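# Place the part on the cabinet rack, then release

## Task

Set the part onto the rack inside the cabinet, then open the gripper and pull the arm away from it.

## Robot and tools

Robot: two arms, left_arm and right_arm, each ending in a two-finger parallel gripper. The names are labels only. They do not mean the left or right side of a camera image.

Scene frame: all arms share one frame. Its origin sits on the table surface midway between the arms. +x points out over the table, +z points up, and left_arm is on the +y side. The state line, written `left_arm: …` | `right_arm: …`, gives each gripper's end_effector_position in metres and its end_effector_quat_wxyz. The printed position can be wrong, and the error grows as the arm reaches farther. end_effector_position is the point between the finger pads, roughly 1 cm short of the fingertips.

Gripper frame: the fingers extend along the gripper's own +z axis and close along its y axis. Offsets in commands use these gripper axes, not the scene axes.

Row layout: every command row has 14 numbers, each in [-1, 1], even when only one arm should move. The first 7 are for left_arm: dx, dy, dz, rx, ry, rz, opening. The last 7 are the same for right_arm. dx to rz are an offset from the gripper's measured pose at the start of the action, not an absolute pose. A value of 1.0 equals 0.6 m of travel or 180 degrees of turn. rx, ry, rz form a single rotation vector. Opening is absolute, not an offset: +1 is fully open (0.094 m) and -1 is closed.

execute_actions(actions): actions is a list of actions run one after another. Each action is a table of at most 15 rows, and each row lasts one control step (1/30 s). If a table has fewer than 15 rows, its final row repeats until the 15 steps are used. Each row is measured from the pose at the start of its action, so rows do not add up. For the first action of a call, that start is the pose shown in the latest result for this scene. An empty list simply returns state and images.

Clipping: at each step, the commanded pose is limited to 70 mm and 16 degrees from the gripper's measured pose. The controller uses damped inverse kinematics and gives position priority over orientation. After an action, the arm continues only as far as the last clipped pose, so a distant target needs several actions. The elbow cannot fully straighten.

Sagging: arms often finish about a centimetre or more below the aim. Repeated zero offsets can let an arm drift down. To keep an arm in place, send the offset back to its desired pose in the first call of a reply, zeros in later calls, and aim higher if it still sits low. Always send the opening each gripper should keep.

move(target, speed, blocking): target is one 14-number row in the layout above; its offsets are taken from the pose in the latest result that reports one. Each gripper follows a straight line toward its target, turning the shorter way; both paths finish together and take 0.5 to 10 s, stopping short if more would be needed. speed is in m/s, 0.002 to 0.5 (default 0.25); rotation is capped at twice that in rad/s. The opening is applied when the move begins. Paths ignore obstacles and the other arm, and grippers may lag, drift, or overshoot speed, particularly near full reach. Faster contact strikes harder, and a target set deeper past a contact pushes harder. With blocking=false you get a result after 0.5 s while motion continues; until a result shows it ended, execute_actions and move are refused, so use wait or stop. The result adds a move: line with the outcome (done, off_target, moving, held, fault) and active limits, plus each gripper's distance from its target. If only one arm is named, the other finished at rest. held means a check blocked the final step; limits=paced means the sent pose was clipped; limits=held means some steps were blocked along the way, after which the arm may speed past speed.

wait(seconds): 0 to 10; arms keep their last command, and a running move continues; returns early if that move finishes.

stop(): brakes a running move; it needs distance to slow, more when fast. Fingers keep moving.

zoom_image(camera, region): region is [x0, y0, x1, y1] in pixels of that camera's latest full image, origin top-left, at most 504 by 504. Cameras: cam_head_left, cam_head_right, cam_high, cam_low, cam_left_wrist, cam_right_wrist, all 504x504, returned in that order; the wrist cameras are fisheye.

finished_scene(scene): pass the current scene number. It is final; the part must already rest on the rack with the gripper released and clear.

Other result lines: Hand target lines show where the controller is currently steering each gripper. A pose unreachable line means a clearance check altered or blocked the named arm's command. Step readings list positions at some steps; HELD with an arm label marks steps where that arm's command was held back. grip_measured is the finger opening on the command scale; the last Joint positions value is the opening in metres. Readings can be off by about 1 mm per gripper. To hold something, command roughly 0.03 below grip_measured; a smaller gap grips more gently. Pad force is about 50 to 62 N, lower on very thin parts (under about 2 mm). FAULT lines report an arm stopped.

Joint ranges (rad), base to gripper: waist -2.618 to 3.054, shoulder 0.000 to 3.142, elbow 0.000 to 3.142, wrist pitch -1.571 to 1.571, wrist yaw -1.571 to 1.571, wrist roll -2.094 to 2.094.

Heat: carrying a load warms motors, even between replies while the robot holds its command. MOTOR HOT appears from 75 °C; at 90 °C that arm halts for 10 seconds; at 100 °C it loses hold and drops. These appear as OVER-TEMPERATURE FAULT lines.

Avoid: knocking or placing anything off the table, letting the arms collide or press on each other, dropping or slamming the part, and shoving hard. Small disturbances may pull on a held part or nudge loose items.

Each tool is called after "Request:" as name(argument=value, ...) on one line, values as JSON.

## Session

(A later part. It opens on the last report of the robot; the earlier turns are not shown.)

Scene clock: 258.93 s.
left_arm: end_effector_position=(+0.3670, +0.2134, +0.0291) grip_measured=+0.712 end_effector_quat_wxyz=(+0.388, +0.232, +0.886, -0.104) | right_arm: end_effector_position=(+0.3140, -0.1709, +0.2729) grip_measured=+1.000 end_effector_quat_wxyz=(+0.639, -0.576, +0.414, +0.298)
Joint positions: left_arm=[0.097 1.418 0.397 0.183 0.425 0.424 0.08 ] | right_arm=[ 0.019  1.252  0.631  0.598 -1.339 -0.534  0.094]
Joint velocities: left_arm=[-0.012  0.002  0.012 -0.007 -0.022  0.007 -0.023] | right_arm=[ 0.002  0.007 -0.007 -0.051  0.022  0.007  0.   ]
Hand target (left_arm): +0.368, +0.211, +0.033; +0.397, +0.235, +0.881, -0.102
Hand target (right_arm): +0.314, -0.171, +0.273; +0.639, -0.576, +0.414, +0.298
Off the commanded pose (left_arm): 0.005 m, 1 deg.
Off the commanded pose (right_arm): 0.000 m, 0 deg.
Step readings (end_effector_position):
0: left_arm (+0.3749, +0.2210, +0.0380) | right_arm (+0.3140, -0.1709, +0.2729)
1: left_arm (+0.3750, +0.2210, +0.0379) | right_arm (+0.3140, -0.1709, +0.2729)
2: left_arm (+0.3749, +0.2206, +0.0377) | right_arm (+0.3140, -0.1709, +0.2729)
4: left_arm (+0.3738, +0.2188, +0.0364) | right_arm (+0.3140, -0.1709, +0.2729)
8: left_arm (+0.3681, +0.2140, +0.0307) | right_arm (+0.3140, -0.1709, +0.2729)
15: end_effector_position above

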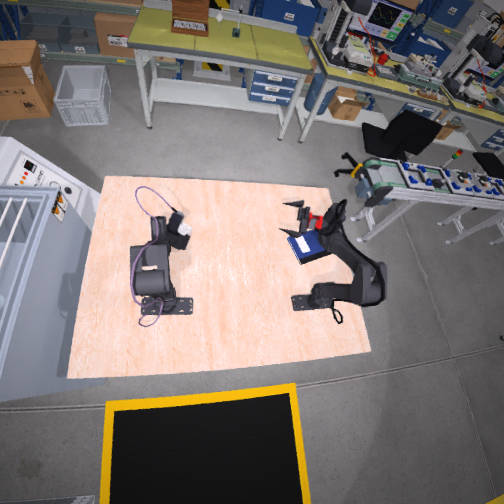

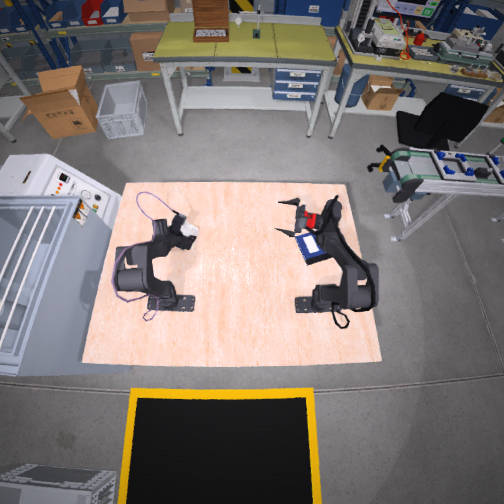

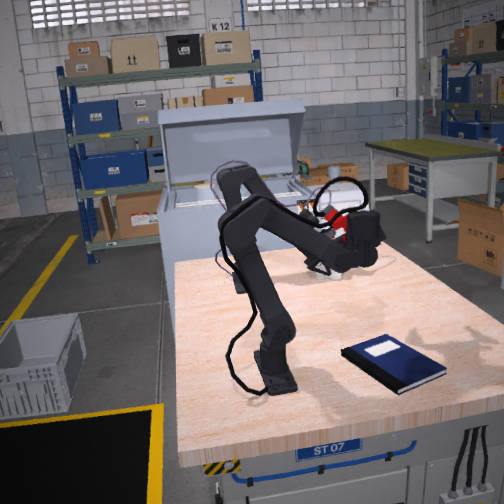

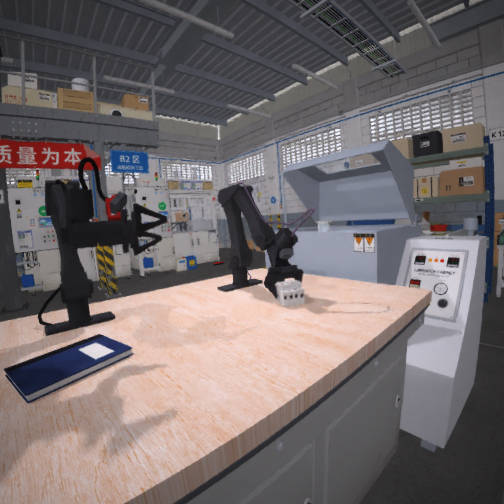

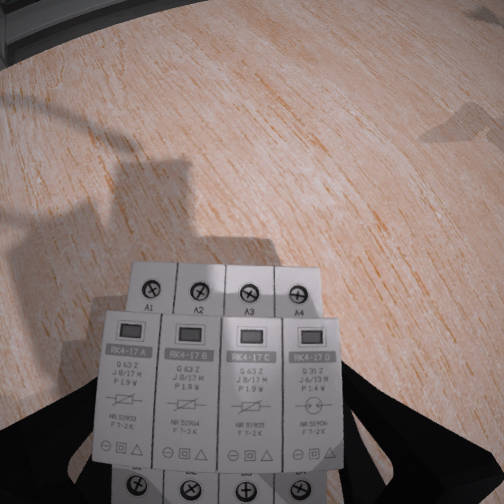

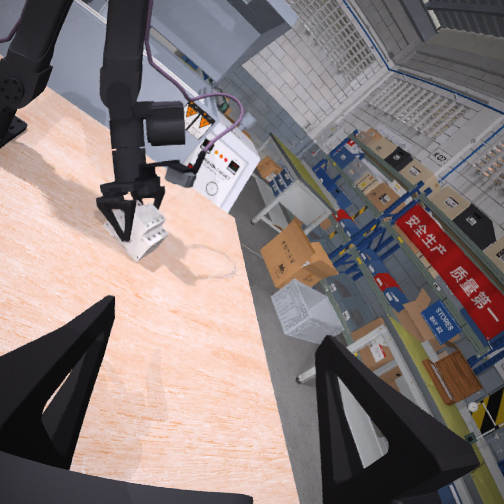

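Request:
execute_actions(actions=[[[-0.004,0.002,0,0,0,0,0.69,0,0,0,0,0,0,1],[-0.004,0.004,0,0,0,0,0.68,0,0,0,0,0,0,1],[-0.004,0.006,0,0,0,0,0.66,0,0,0,0,0,0,1],[-0.004,0.007,0,0,0,0,0.64,0,0,0,0,0,0,1],[-0.004,0.007,0,0,0,0,0.625,0,0,0,0,0,0,1],[-0.004,0.007,0,0,0,0,0.61,0,0,0,0,0,0,1],[-0.004,0.007,0,0,0,0,0.595,0,0,0,0,0,0,1],[-0.004,0.007,0,0,0,0,0.58,0,0,0,0,0,0,1],[-0.004,0.007,0,0,0,0,0.565,0,0,0,0,0,0,1],[-0.004,0.007,0,0,0,0,0.55,0,0,0,0,0,0,1],[-0.004,0.007,0,0,0,0,0.535,0,0,0,0,0,0,1],[-0.004,0.007,0,0,0,0,0.52,0,0,0,0,0,0,1],[-0.004,0.007,0,0,0,0,0.505,0,0,0,0,0,0,1],[-0.004,0.007,0,0,0,0,0.49,0,0,0,0,0,0,1],[-0.004,0.007,0,0,0,0,0.47,0,0,0,0,0,0,1]]])

Request:
execute_actions(actions=[])

Scene clock: 271.63 s.
left_arm: end_effector_position=(+0.3682, +0.2160, +0.0294) grip_measured=+0.515 end_effector_quat_wxyz=(+0.390, +0.232, +0.886, -0.099) | right_arm: end_effector_position=(+0.3140, -0.1709, +0.2729) grip_measured=+1.000 end_effector_quat_wxyz=(+0.639, -0.576, +0.414, +0.298)
Joint positions: left_arm=[0.102 1.418 0.397 0.187 0.418 0.429 0.071] | right_arm=[ 0.019  1.252  0.631  0.598 -1.339 -0.534  0.094]
Joint velocities: left_arm=[-0.007  0.012  0.027  0.022 -0.051 -0.022 -0.002] | right_arm=[-0.007 -0.002  0.007  0.022 -0.051  0.051  0.   ]
Hand target (left_arm): +0.370, +0.216, +0.031; +0.388, +0.232, +0.886, -0.104
Hand target (right_arm): +0.314, -0.171, +0.273; +0.639, -0.576, +0.414, +0.298
Off the commanded pose (left_arm): 0.003 m, 1 deg.
Off the commanded pose (right_arm): 0.000 m, 0 deg.
Step readings (end_effector_position):
0: left_arm (+0.3679, +0.2139, +0.0297) | right_arm (+0.3140, -0.1709, +0.2729)
1: left_arm (+0.3679, +0.2139, +0.0297) | right_arm (+0.3140, -0.1709, +0.2729)
2: left_arm (+0.3679, +0.2139, +0.0297) | right_arm (+0.3140, -0.1709, +0.2729)
4: left_arm (+0.3679, +0.2142, +0.0296) | right_arm (+0.3140, -0.1709, +0.2729)
8: left_arm (+0.3681, +0.2155, +0.0295) | right_arm (+0.3140, -0.1709, +0.2729)
15: end_effector_position above

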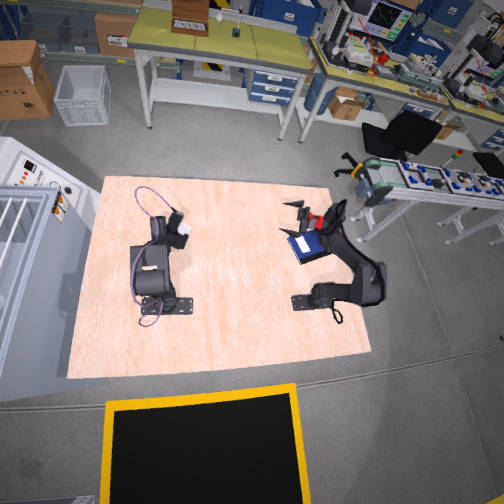

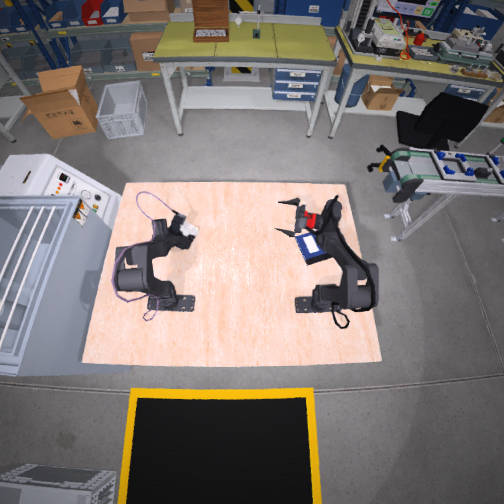

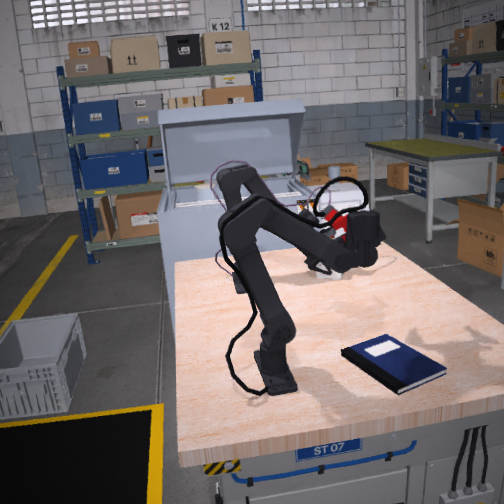

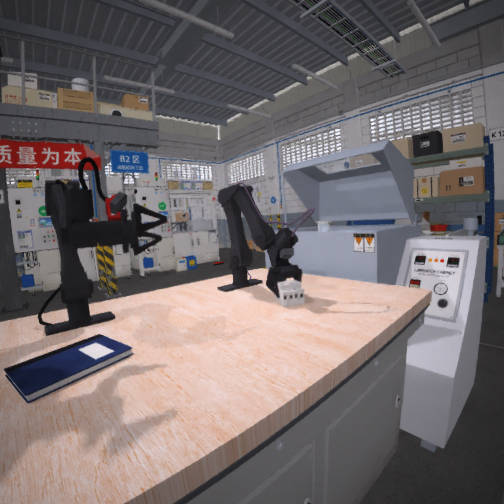

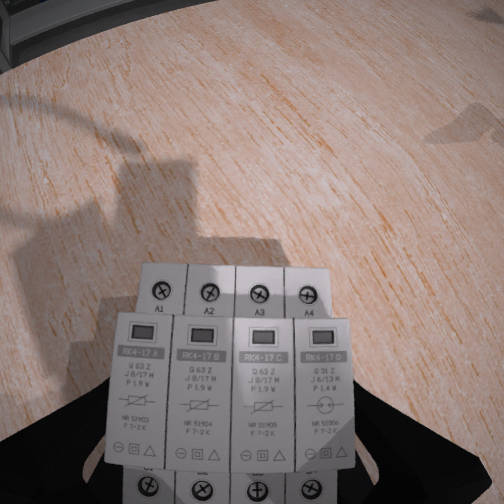

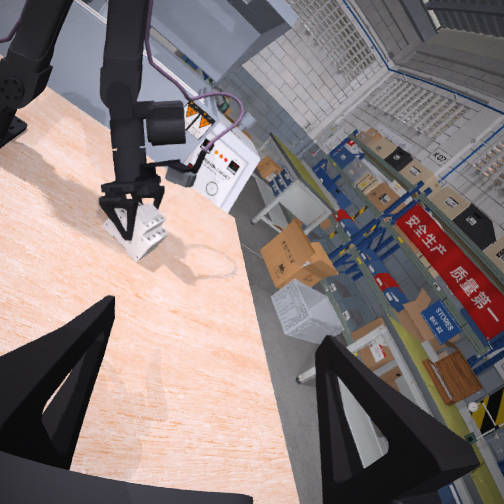

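Scene clock: 271.63 s.
left_arm: end_effector_position=(+0.3682, +0.2160, +0.0294) grip_measured=+0.515 end_effector_quat_wxyz=(+0.390, +0.232, +0.886, -0.099) | right_arm: end_effector_position=(+0.3140, -0.1709, +0.2729) grip_measured=+1.000 end_effector_quat_wxyz=(+0.639, -0.576, +0.414, +0.298)
Joint positions: left_arm=[0.102 1.418 0.397 0.187 0.418 0.429 0.071] | right_arm=[ 0.019  1.252  0.631  0.598 -1.339 -0.534  0.094]
Joint velocities: left_arm=[-0.007  0.012  0.027  0.022 -0.051 -0.022 -0.002] | right_arm=[-0.007 -0.002  0.007  0.022 -0.051  0.051  0.   ]
Hand target (left_arm): +0.370, +0.216, +0.031; +0.388, +0.232, +0.886, -0.104
Hand target (right_arm): +0.314, -0.171, +0.273; +0.639, -0.576, +0.414, +0.298
Off the commanded pose (left_arm): 0.003 m, 1 deg.
Off the commanded pose (right_arm): 0.000 m, 0 deg.

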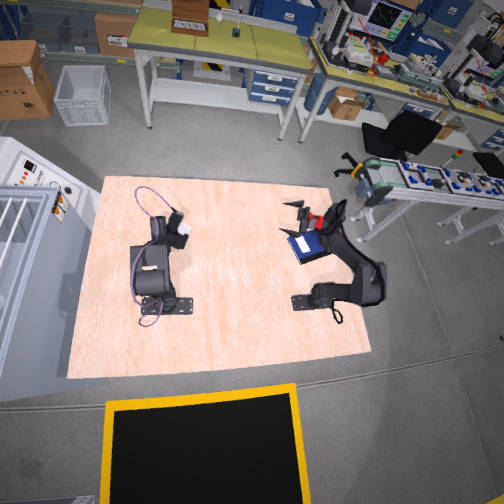

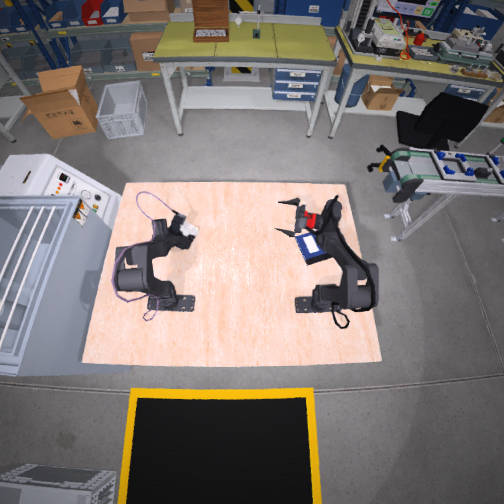

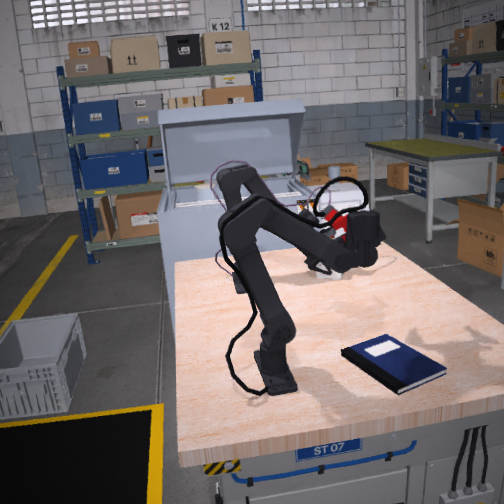

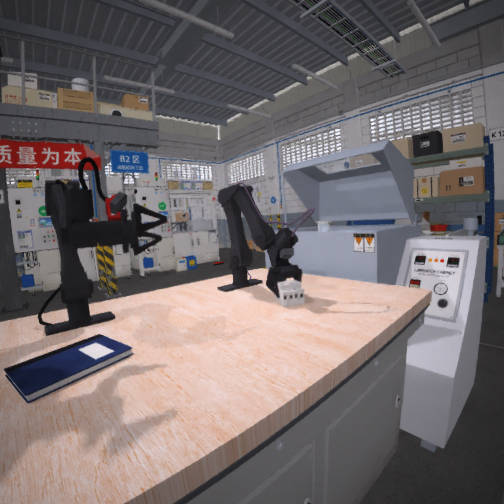

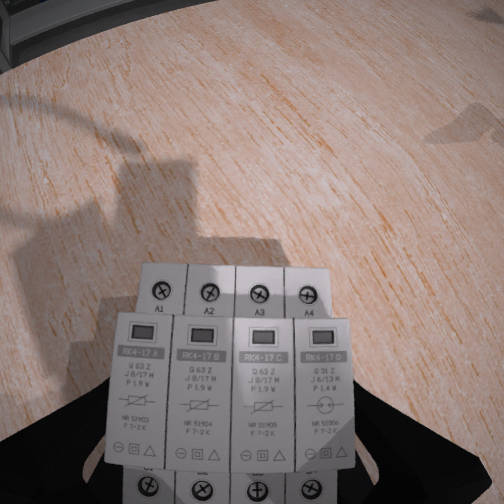

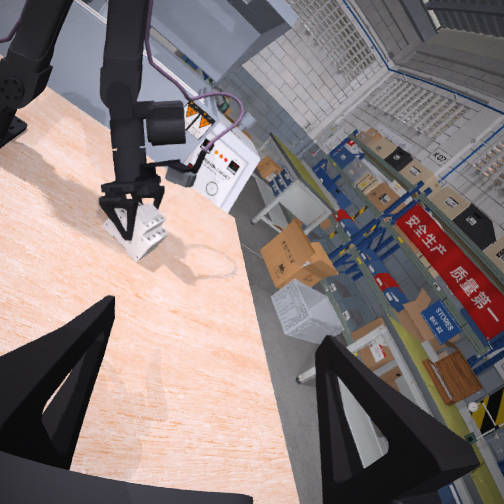

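Request:
execute_actions(actions=[[[-0.004,0,-0.003,0,0,0,0.44,0,0,0,0,0,0,1],[-0.006,0,-0.005,0,0,0,0.44,0,0,0,0,0,0,1],[-0.008,0,-0.007,0,0,0,0.44,0,0,0,0,0,0,1],[-0.011,0,-0.010,0,0,0,0.44,0,0,0,0,0,0,1],[-0.014,0,-0.013,0,0,0,0.44,0,0,0,0,0,0,1],[-0.017,0,-0.016,0,0,0,0.44,0,0,0,0,0,0,1],[-0.020,0,-0.019,0,0,0,0.44,0,0,0,0,0,0,1],[-0.024,0,-0.022,0,0,0,0.44,0,0,0,0,0,0,1],[-0.028,0,-0.026,0,0,0,0.44,0,0,0,0,0,0,1],[-0.032,0,-0.029,0,0,0,0.44,0,0,0,0,0,0,1],[-0.036,0,-0.033,0,0,0,0.44,0,0,0,0,0,0,1],[-0.040,0,-0.037,0,0,0,0.44,0,0,0,0,0,0,1],[-0.044,0,-0.040,0,0,0,0.44,0,0,0,0,0,0,1],[-0.047,0,-0.043,0,0,0,0.44,0,0,0,0,0,0,1],[-0.050,0,-0.046,0,0,0,0.44,0,0,0,0,0,0,1]]])

Request:
move(target=[0.071, 0.319, -0.7157, -0.488, 0.0037, -0.4487, 0.44, 0, 0, 0, 0, 0, 0, 1], speed=0.4)

Scene clock: 392.13 s.
left_arm: end_effector_position=(+0.3525, +0.2184, +0.0364) grip_measured=+0.515 end_effector_quat_wxyz=(+0.355, +0.223, +0.902, -0.100) | right_arm: end_effector_position=(+0.3140, -0.1709, +0.2729) grip_measured=+1.000 end_effector_quat_wxyz=(+0.639, -0.576, +0.414, +0.298)
Joint positions: left_arm=[ 0.102  1.325  0.433 -0.018  0.396  0.429  0.071] | right_arm=[ 0.019  1.252  0.631  0.598 -1.339 -0.534  0.094]
Joint velocities: left_arm=[-0.017 -0.232  0.193 -0.681 -0.095  0.007 -0.   ] | right_arm=[-0.007  0.002 -0.007  0.022 -0.051  0.051  0.   ]
Hand target (left_arm): +0.368, +0.215, +0.069; +0.391, +0.232, +0.885, -0.098
Hand target (right_arm): +0.314, -0.171, +0.273; +0.639, -0.576, +0.414, +0.298
Off the commanded pose (left_arm): 0.037 m, 5 deg.
Off the commanded pose (right_arm): 0.000 m, 0 deg.
Step readings (end_effector_position):
0: left_arm (+0.3682, +0.2160, +0.0294) | right_arm (+0.3140, -0.1709, +0.2729)
1: left_arm (+0.3682, +0.2161, +0.0294) | right_arm (+0.3140, -0.1709, +0.2729)
2: left_arm (+0.3682, +0.2161, +0.0294) | right_arm (+0.3140, -0.1709, +0.2729)
4: left_arm (+0.3680, +0.2161, +0.0295) | right_arm (+0.3140, -0.1709, +0.2729)
8: left_arm (+0.3629, +0.2168, +0.0308) | right_arm (+0.3140, -0.1709, +0.2729)
15: end_effector_position above

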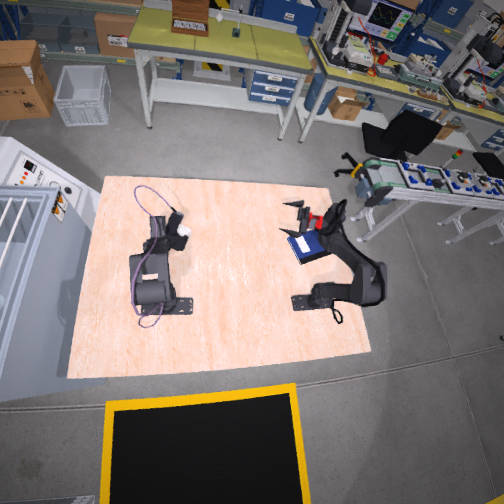

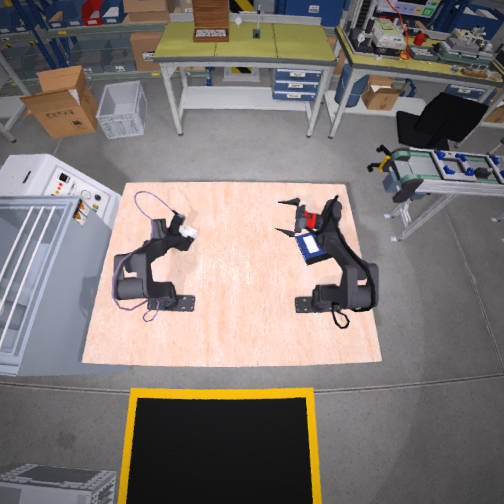

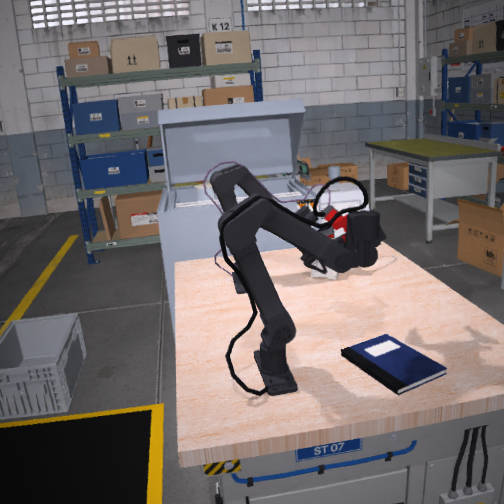

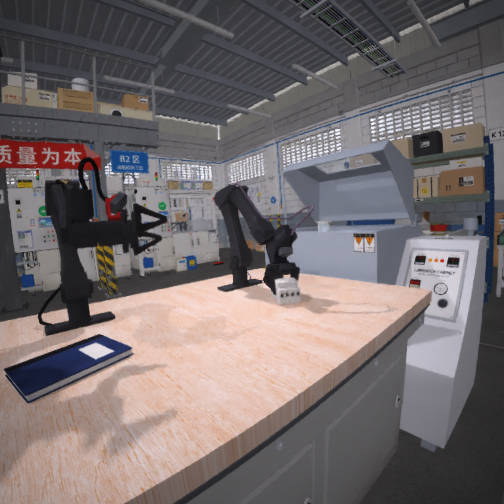

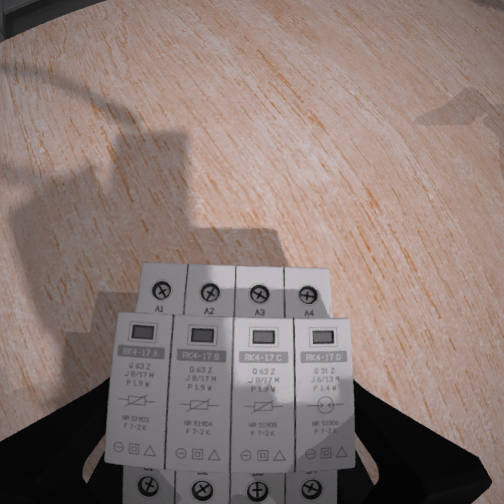

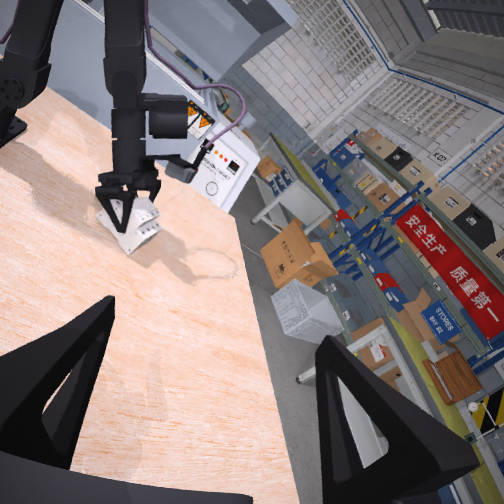

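Scene clock: 395.43 s.
left_arm: end_effector_position=(+0.1684, +0.5377, +0.2884) grip_measured=+0.516 end_effector_quat_wxyz=(-0.227, +0.632, -0.683, -0.286) | right_arm: end_effector_position=(+0.3140, -0.1709, +0.2729) grip_measured=+1.000 end_effector_quat_wxyz=(+0.639, -0.576, +0.414, +0.298)
Joint positions: left_arm=[ 0.89   1.248  1.454 -1.193 -0.498 -0.472  0.071] | right_arm=[ 0.019  1.252  0.631  0.598 -1.339 -0.534  0.094]
Joint velocities: left_arm=[ 0.007  0.012 -0.007 -0.007  0.007 -0.037 -0.001] | right_arm=[ 0.002 -0.007  0.002 -0.007  0.037 -0.11   0.   ]
Hand target (left_arm): +0.163, +0.549, +0.318; -0.265, +0.640, -0.648, -0.315
Hand target (right_arm): +0.314, -0.171, +0.273; +0.639, -0.576, +0.414, +0.298
Off the commanded pose (left_arm): 0.030 m, 6 deg.
Off the commanded pose (right_arm): 0.000 m, 0 deg.
move: off_target (left_arm)

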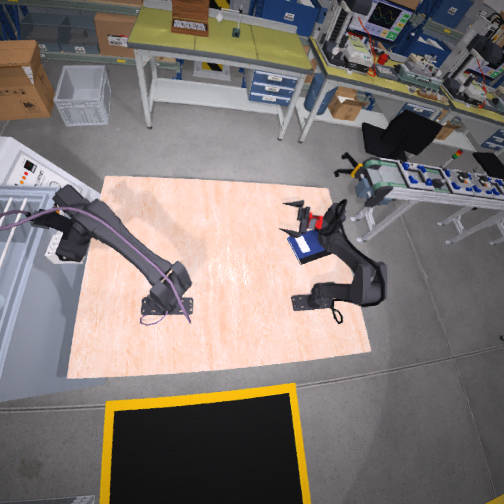

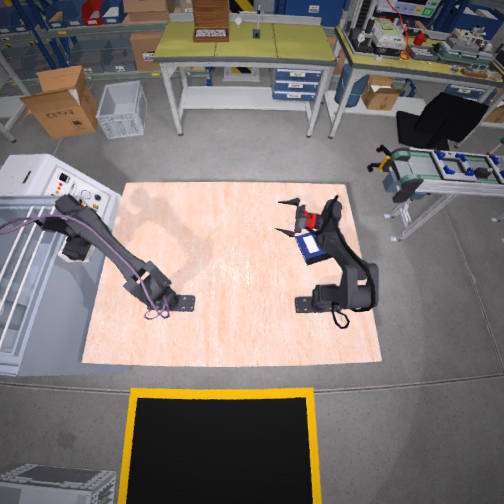

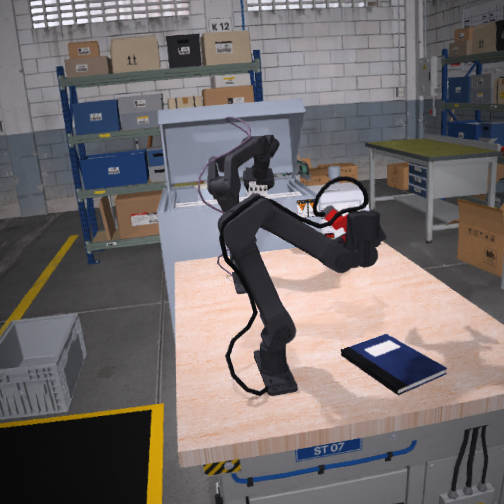

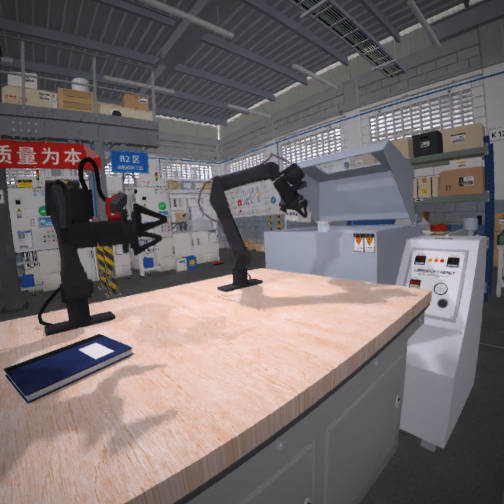

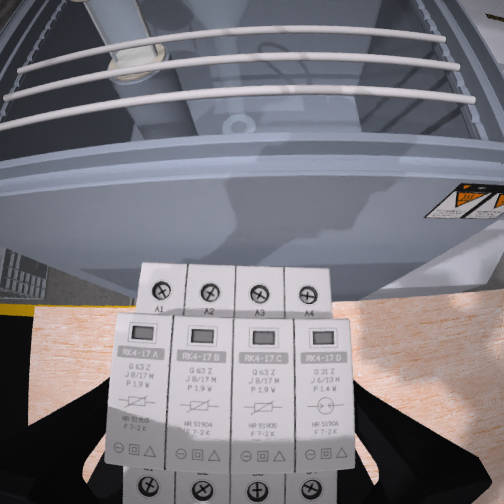

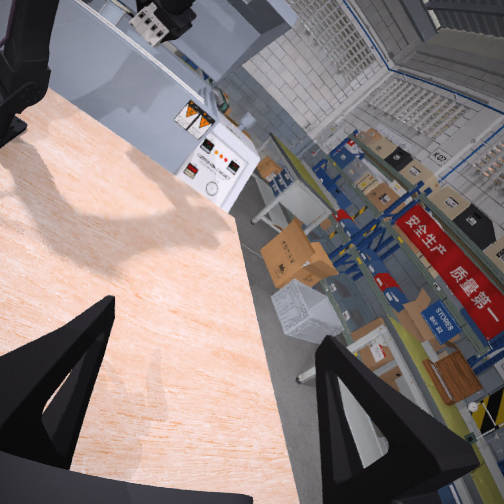

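Request:
zoom_image(camera="cam_left_wrist", region=[150, 0, 350, 200])

Request:
zoom_image(camera="cam_low", region=[230, 130, 430, 290])

Request:
zoom_image(camera="cam_high", region=[150, 90, 330, 230])

Region (150, 0, 350, 200) of cam_left_wrist's 504x504 image, scaled by 2.520, with more detail than that image has.

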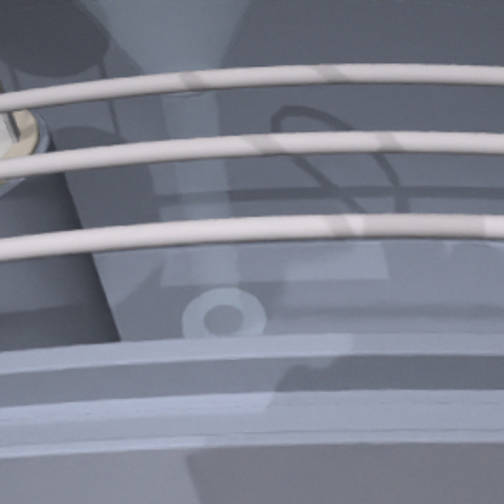

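Region (230, 130, 430, 290) of cam_low's 504x504 image, scaled by 2.520, with more detail than that image has; it fills the top 403 rows of this view, and the rest is white.

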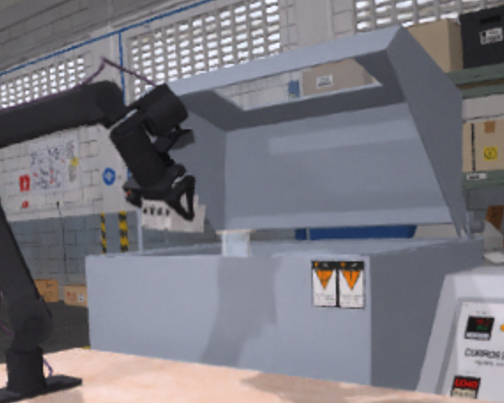

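Region (150, 90, 330, 230) of cam_high's 504x504 image, scaled by 2.800, with more detail than that image has.

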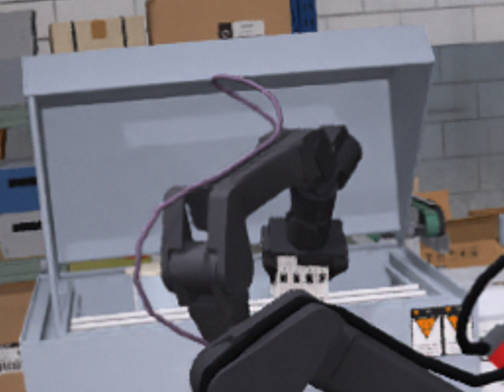

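Request:
execute_actions(actions=[[[-0.0473,0.0150,-0.0218,-0.0045,-0.0321,-0.0205,0.44,0,0,0,0,0,0,1],[-0.0506,0.0156,-0.0191,-0.0037,-0.0331,-0.0212,0.44,0,0,0,0,0,0,1],[-0.0556,0.0165,-0.0149,-0.0024,-0.0346,-0.0224,0.44,0,0,0,0,0,0,1],[-0.0620,0.0177,-0.0095,-0.0008,-0.0366,-0.0239,0.44,0,0,0,0,0,0,1],[-0.0696,0.0191,-0.0031,0.0012,-0.0388,-0.0257,0.44,0,0,0,0,0,0,1],[-0.0779,0.0207,0.0039,0.0033,-0.0413,-0.0277,0.44,0,0,0,0,0,0,1],[-0.0868,0.0223,0.0113,0.0056,-0.0440,-0.0297,0.44,0,0,0,0,0,0,1],[-0.0957,0.0240,0.0189,0.0078,-0.0467,-0.0319,0.44,0,0,0,0,0,0,1],[-0.1046,0.0256,0.0263,0.0101,-0.0494,-0.0339,0.44,0,0,0,0,0,0,1],[-0.1129,0.0272,0.0333,0.0122,-0.0519,-0.0359,0.44,0,0,0,0,0,0,1],[-0.1205,0.0286,0.0397,0.0142,-0.0541,-0.0377,0.44,0,0,0,0,0,0,1],[-0.1269,0.0298,0.0451,0.0158,-0.0561,-0.0392,0.44,0,0,0,0,0,0,1],[-0.1319,0.0307,0.0493,0.0171,-0.0576,-0.0404,0.44,0,0,0,0,0,0,1],[-0.1352,0.0313,0.0520,0.0179,-0.0586,-0.0411,0.44,0,0,0,0,0,0,1],[-0.1363,0.0315,0.053,0.0182,-0.0589,-0.0414,0.44,0,0,0,0,0,0,1]]])

Scene clock: 515.93 s.
left_arm: end_effector_position=(+0.1425, +0.5900, +0.2882) grip_measured=+0.516 end_effector_quat_wxyz=(-0.246, +0.658, -0.650, -0.291) | right_arm: end_effector_position=(+0.3140, -0.1709, +0.2729) grip_measured=+1.000 end_effector_quat_wxyz=(+0.639, -0.576, +0.414, +0.298)
Joint positions: left_arm=[ 1.107  1.306  1.454 -1.024 -0.393 -0.354  0.071] | right_arm=[ 0.019  1.252  0.631  0.598 -1.339 -0.534  0.094]
Joint velocities: left_arm=[ 0.256  0.261 -0.002  0.505  0.242  0.183 -0.   ] | right_arm=[-0.022 -0.017 -0.007 -0.022 -0.095  0.007  0.   ]
Hand target (left_arm): +0.153, +0.614, +0.324; -0.321, +0.640, -0.625, -0.311
Hand target (right_arm): +0.314, -0.171, +0.273; +0.639, -0.576, +0.414, +0.298
Off the commanded pose (left_arm): 0.047 m, 10 deg.
Off the commanded pose (right_arm): 0.000 m, 0 deg.
Step readings (end_effector_position):
0: left_arm (+0.1682, +0.5376, +0.2883) | right_arm (+0.3140, -0.1709, +0.2729)
1: left_arm (+0.1682, +0.5376, +0.2883) | right_arm (+0.3140, -0.1709, +0.2729)
2: left_arm (+0.1679, +0.5377, +0.2882) | right_arm (+0.3140, -0.1709, +0.2729)
4: left_arm (+0.1653, +0.5391, +0.2881) | right_arm (+0.3140, -0.1709, +0.2729)
8: left_arm (+0.1531, +0.5516, +0.2899) | right_arm (+0.3140, -0.1709, +0.2729)
15: end_effector_position above

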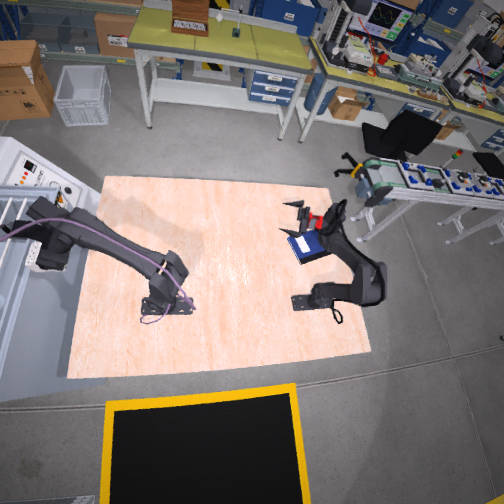

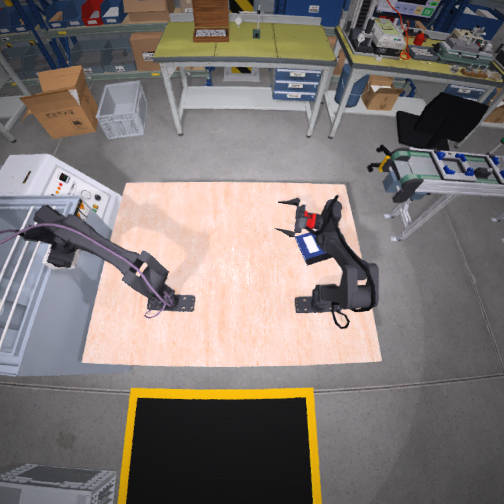

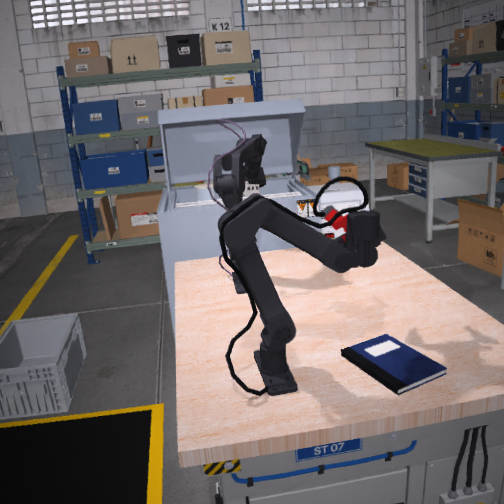

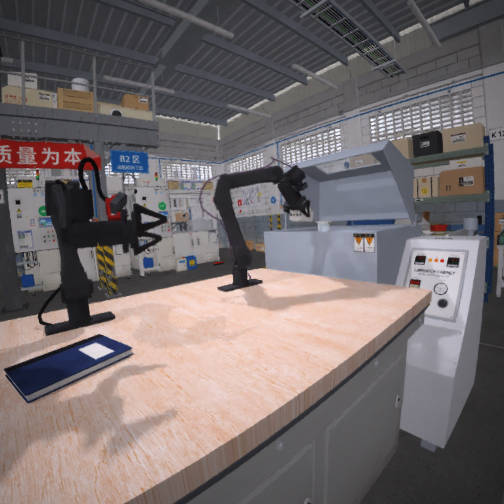

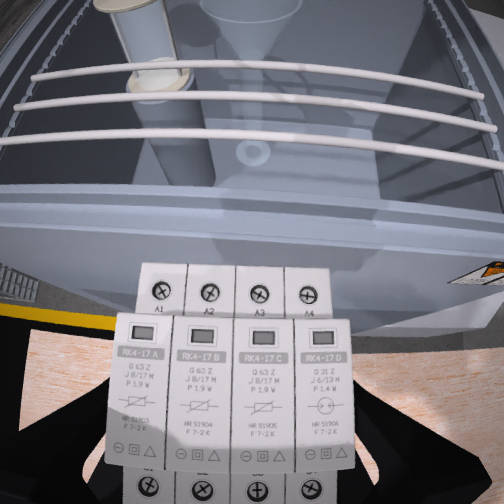

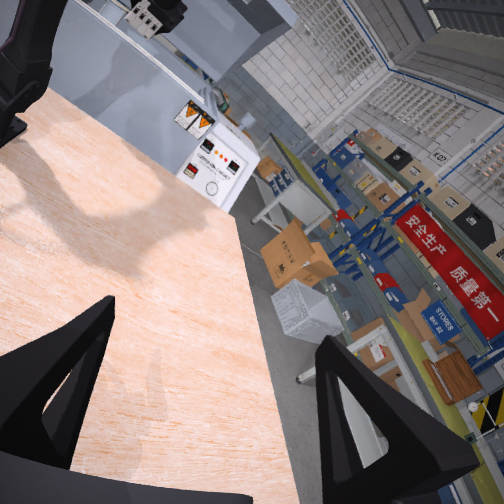

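Request:
execute_actions(actions=[])

Scene clock: 518.57 s.
left_arm: end_effector_position=(+0.1527, +0.6013, +0.2882) grip_measured=+0.516 end_effector_quat_wxyz=(-0.265, +0.646, -0.658, -0.282) | right_arm: end_effector_position=(+0.3140, -0.1709, +0.2729) grip_measured=+1.000 end_effector_quat_wxyz=(+0.639, -0.576, +0.414, +0.298)
Joint positions: left_arm=[ 1.118  1.326  1.454 -0.968 -0.346 -0.321  0.071] | right_arm=[ 0.019  1.252  0.631  0.598 -1.339 -0.534  0.094]
Joint velocities: left_arm=[ 0.002 -0.007 -0.017 -0.007 -0.037  0.037  0.001] | right_arm=[ 0.002  0.027 -0.017 -0.007 -0.007 -0.037  0.   ]
Hand target (left_arm): +0.153, +0.614, +0.324; -0.321, +0.640, -0.625, -0.311
Hand target (right_arm): +0.314, -0.171, +0.273; +0.639, -0.576, +0.414, +0.298
Off the commanded pose (left_arm): 0.039 m, 8 deg.
Off the commanded pose (right_arm): 0.000 m, 0 deg.

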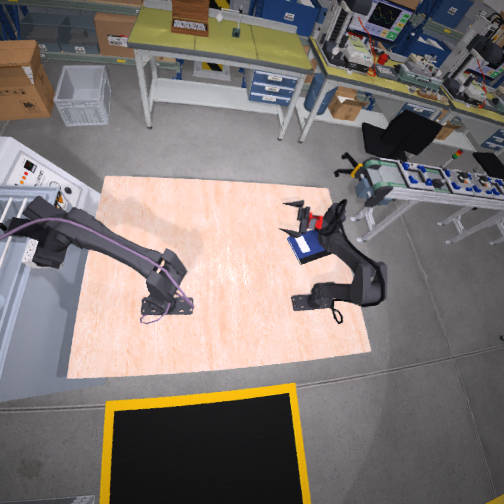

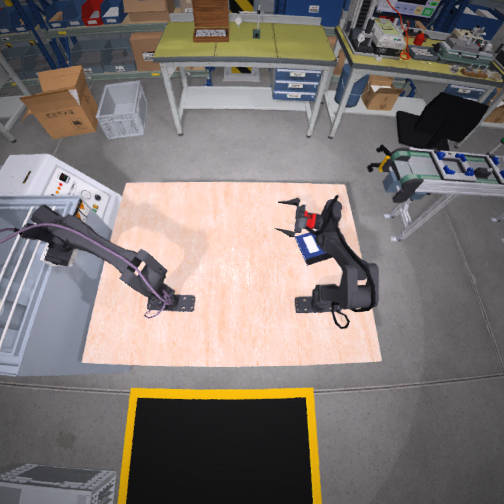

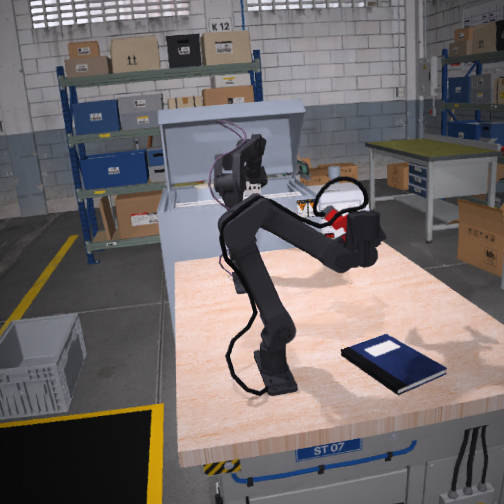

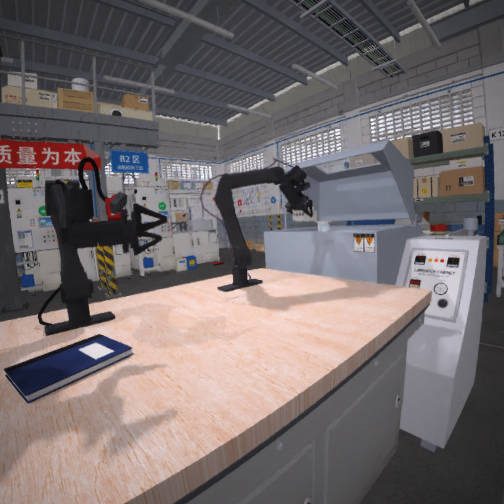

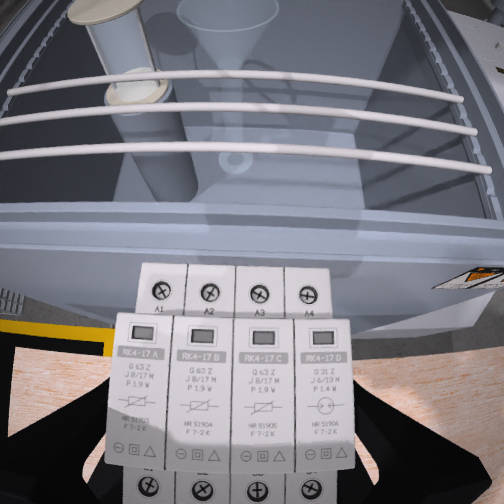

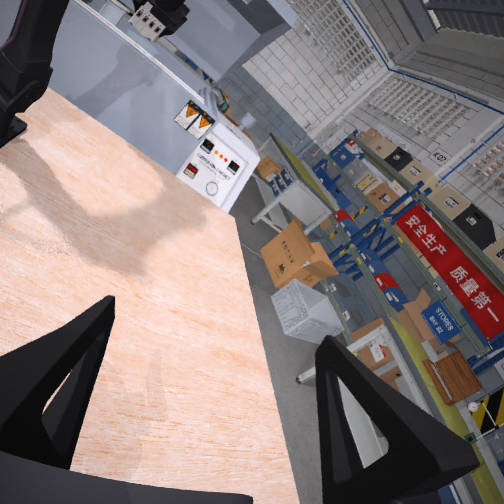

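Request:
zoom_image(camera="cam_left_wrist", region=[150, 60, 350, 280])

Request:
zoom_image(camera="cam_low", region=[250, 140, 370, 250])

Region (150, 60, 350, 280) of cam_left_wrist's 504x504 image, scaled by 2.291, with more detail than that image has; it fills the left 458 columns of this view, and the rest is white.

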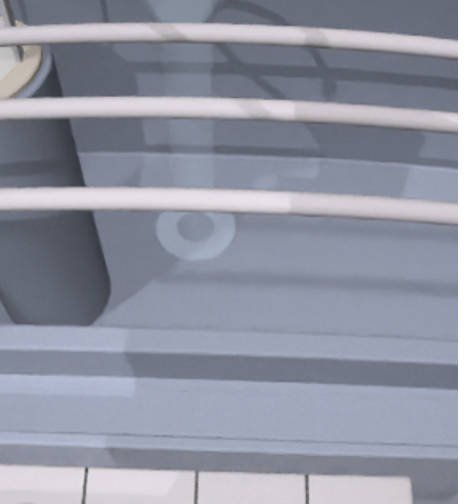

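Region (250, 140, 370, 250) of cam_low's 504x504 image, scaled by 4.200, with more detail than that image has; it fills the top 462 rows of this view, and the rest is white.

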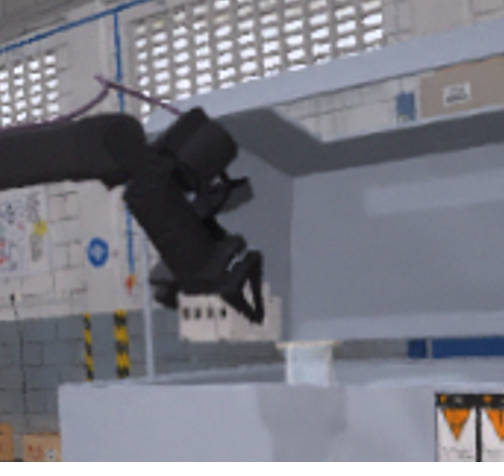

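Request:
execute_actions(actions=[[[-0.0590,0.0018,-0.0252,0.0063,-0.0423,-0.0161,0.44,0,0,0,0,0,0,1],[-0.0613,0.0019,-0.0232,0.0067,-0.0426,-0.0161,0.44,0,0,0,0,0,0,1],[-0.0639,0.0021,-0.0208,0.0071,-0.0431,-0.0160,0.44,0,0,0,0,0,0,1],[-0.0671,0.0022,-0.0180,0.0077,-0.0436,-0.0159,0.44,0,0,0,0,0,0,1],[-0.0707,0.0024,-0.0148,0.0083,-0.0442,-0.0158,0.44,0,0,0,0,0,0,1],[-0.0748,0.0026,-0.0112,0.0090,-0.0448,-0.0157,0.44,0,0,0,0,0,0,1],[-0.0793,0.0029,-0.0071,0.0097,-0.0456,-0.0156,0.44,0,0,0,0,0,0,1],[-0.0844,0.0031,-0.0027,0.0106,-0.0464,-0.0154,0.44,0,0,0,0,0,0,1],[-0.0899,0.0034,0.0022,0.0115,-0.0473,-0.0152,0.44,0,0,0,0,0,0,1],[-0.0958,0.0037,0.0075,0.0125,-0.0482,-0.0151,0.44,0,0,0,0,0,0,1],[-0.1023,0.0041,0.0132,0.0136,-0.0493,-0.0149,0.44,0,0,0,0,0,0,1],[-0.1092,0.0045,0.0193,0.0148,-0.0504,-0.0147,0.44,0,0,0,0,0,0,1],[-0.1165,0.0048,0.0259,0.0161,-0.0516,-0.0145,0.44,0,0,0,0,0,0,1],[-0.1244,0.0053,0.0328,0.0174,-0.0529,-0.0142,0.44,0,0,0,0,0,0,1],[-0.1327,0.0057,0.0402,0.0188,-0.0542,-0.014,0.44,0,0,0,0,0,0,1]],[[-0.1083,0.0031,0.0064,0.0105,-0.05,-0.013,0.44,0,0,0,0,0,0,1],[-0.1170,0.0038,0.0158,0.0105,-0.05,-0.013,0.44,0,0,0,0,0,0,1],[-0.1254,0.0045,0.0249,0.0105,-0.05,-0.013,0.44,0,0,0,0,0,0,1],[-0.1335,0.0052,0.0336,0.0105,-0.05,-0.013,0.44,0,0,0,0,0,0,1],[-0.1412,0.0059,0.0419,0.0105,-0.05,-0.013,0.44,0,0,0,0,0,0,1],[-0.1487,0.0065,0.0499,0.0105,-0.05,-0.013,0.44,0,0,0,0,0,0,1],[-0.1558,0.0071,0.0576,0.0105,-0.05,-0.013,0.44,0,0,0,0,0,0,1],[-0.1626,0.0077,0.0650,0.0105,-0.05,-0.013,0.44,0,0,0,0,0,0,1],[-0.1691,0.0083,0.0719,0.0105,-0.05,-0.013,0.44,0,0,0,0,0,0,1],[-0.1752,0.0088,0.0786,0.0105,-0.05,-0.013,0.44,0,0,0,0,0,0,1],[-0.1811,0.0093,0.0849,0.0105,-0.05,-0.013,0.44,0,0,0,0,0,0,1],[-0.1866,0.0097,0.0909,0.0105,-0.05,-0.013,0.44,0,0,0,0,0,0,1],[-0.1918,0.0102,0.0965,0.0105,-0.05,-0.013,0.44,0,0,0,0,0,0,1],[-0.1967,0.0106,0.1018,0.0105,-0.05,-0.013,0.44,0,0,0,0,0,0,1],[-0.2013,0.011,0.1067,0.0105,-0.05,-0.013,0.44,0,0,0,0,0,0,1]]])

Scene clock: 639.57 s.
left_arm: end_effector_position=(+0.1386, +0.7344, +0.2712) grip_measured=+0.516 end_effector_quat_wxyz=(-0.267, +0.652, -0.656, -0.272) | right_arm: end_effector_position=(+0.3140, -0.1709, +0.2729) grip_measured=+1.000 end_effector_quat_wxyz=(+0.639, -0.576, +0.414, +0.298)
Joint positions: left_arm=[ 1.331  1.754  1.795 -0.848 -0.186 -0.18   0.071] | right_arm=[ 0.019  1.252  0.631  0.598 -1.339 -0.534  0.094]
Joint velocities: left_arm=[0.1   0.54  0.549 0.007 0.168 0.125 0.001] | right_arm=[ 0.002 -0.022 -0.007  0.007  0.051  0.037  0.   ]
Hand target (left_arm): +0.138, +0.756, +0.322; -0.333, +0.632, -0.627, -0.312
Hand target (right_arm): +0.314, -0.171, +0.273; +0.639, -0.576, +0.414, +0.298
Off the commanded pose (left_arm): 0.060 m, 10 deg.
Off the commanded pose (right_arm): 0.000 m, 0 deg.
Step readings (end_effector_position; steps 1 to 15: 1st action; 16 to 30: 2nd action):
0: left_arm (+0.1527, +0.6013, +0.2882) | right_arm (+0.3140, -0.1709, +0.2729)
1: left_arm (+0.1527, +0.6013, +0.2882) | right_arm (+0.3140, -0.1709, +0.2729)
2: left_arm (+0.1528, +0.6013, +0.2881) | right_arm (+0.3140, -0.1709, +0.2729)
4: left_arm (+0.1528, +0.6015, +0.2880) | right_arm (+0.3140, -0.1709, +0.2729)
8: left_arm (+0.1494, +0.6059, +0.2874) | right_arm (+0.3140, -0.1709, +0.2729)
15: left_arm (+0.1439, +0.6341, +0.2825) | right_arm (+0.3140, -0.1709, +0.2729)
16: left_arm (+0.1430, +0.6398, +0.2818) | right_arm (+0.3140, -0.1709, +0.2729)
17: left_arm (+0.1415, +0.6462, +0.2814) | right_arm (+0.3140, -0.1709, +0.2729)
19: left_arm (+0.1380, +0.6615, +0.2810) | right_arm (+0.3140, -0.1709, +0.2729)
23: left_arm (+0.1353, +0.6926, +0.2782) | right_arm (+0.3140, -0.1709, +0.2729)
30: end_effector_position above

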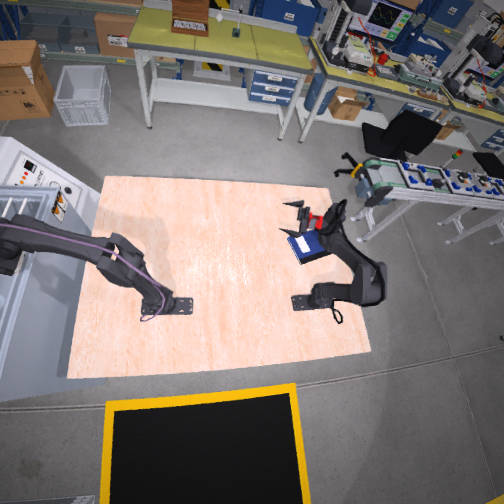

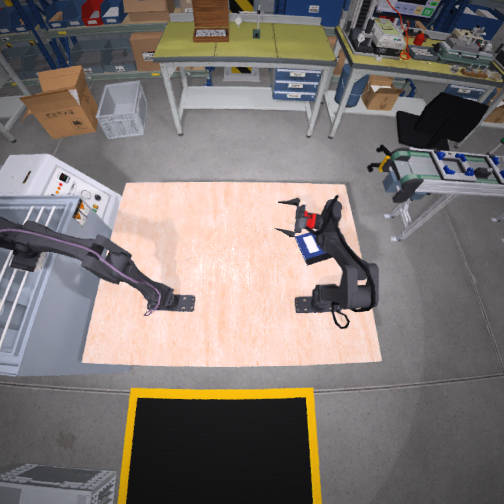

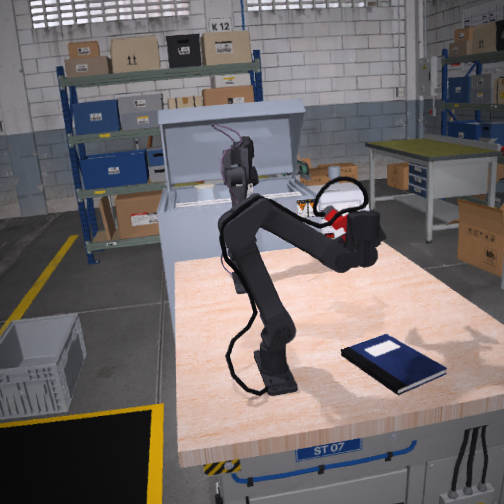

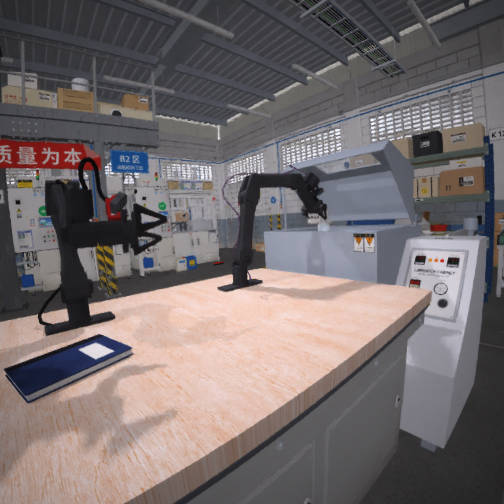

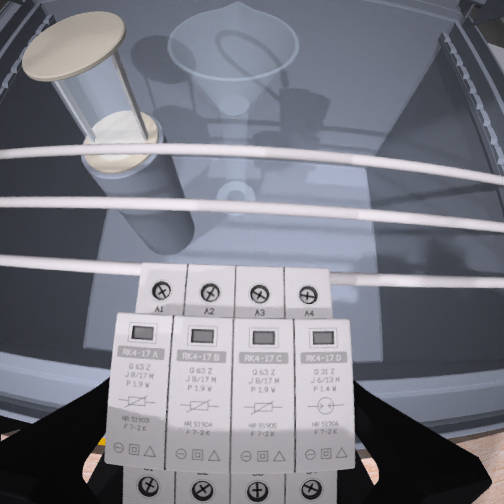

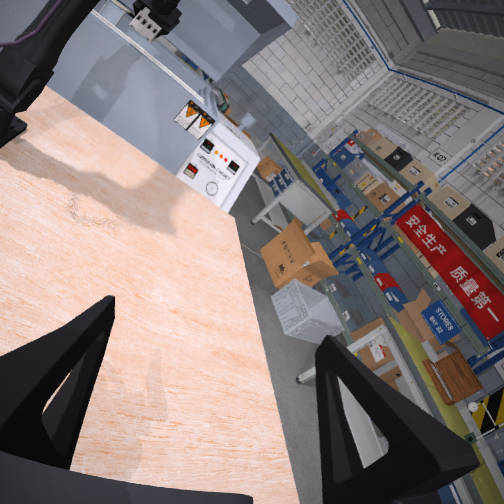

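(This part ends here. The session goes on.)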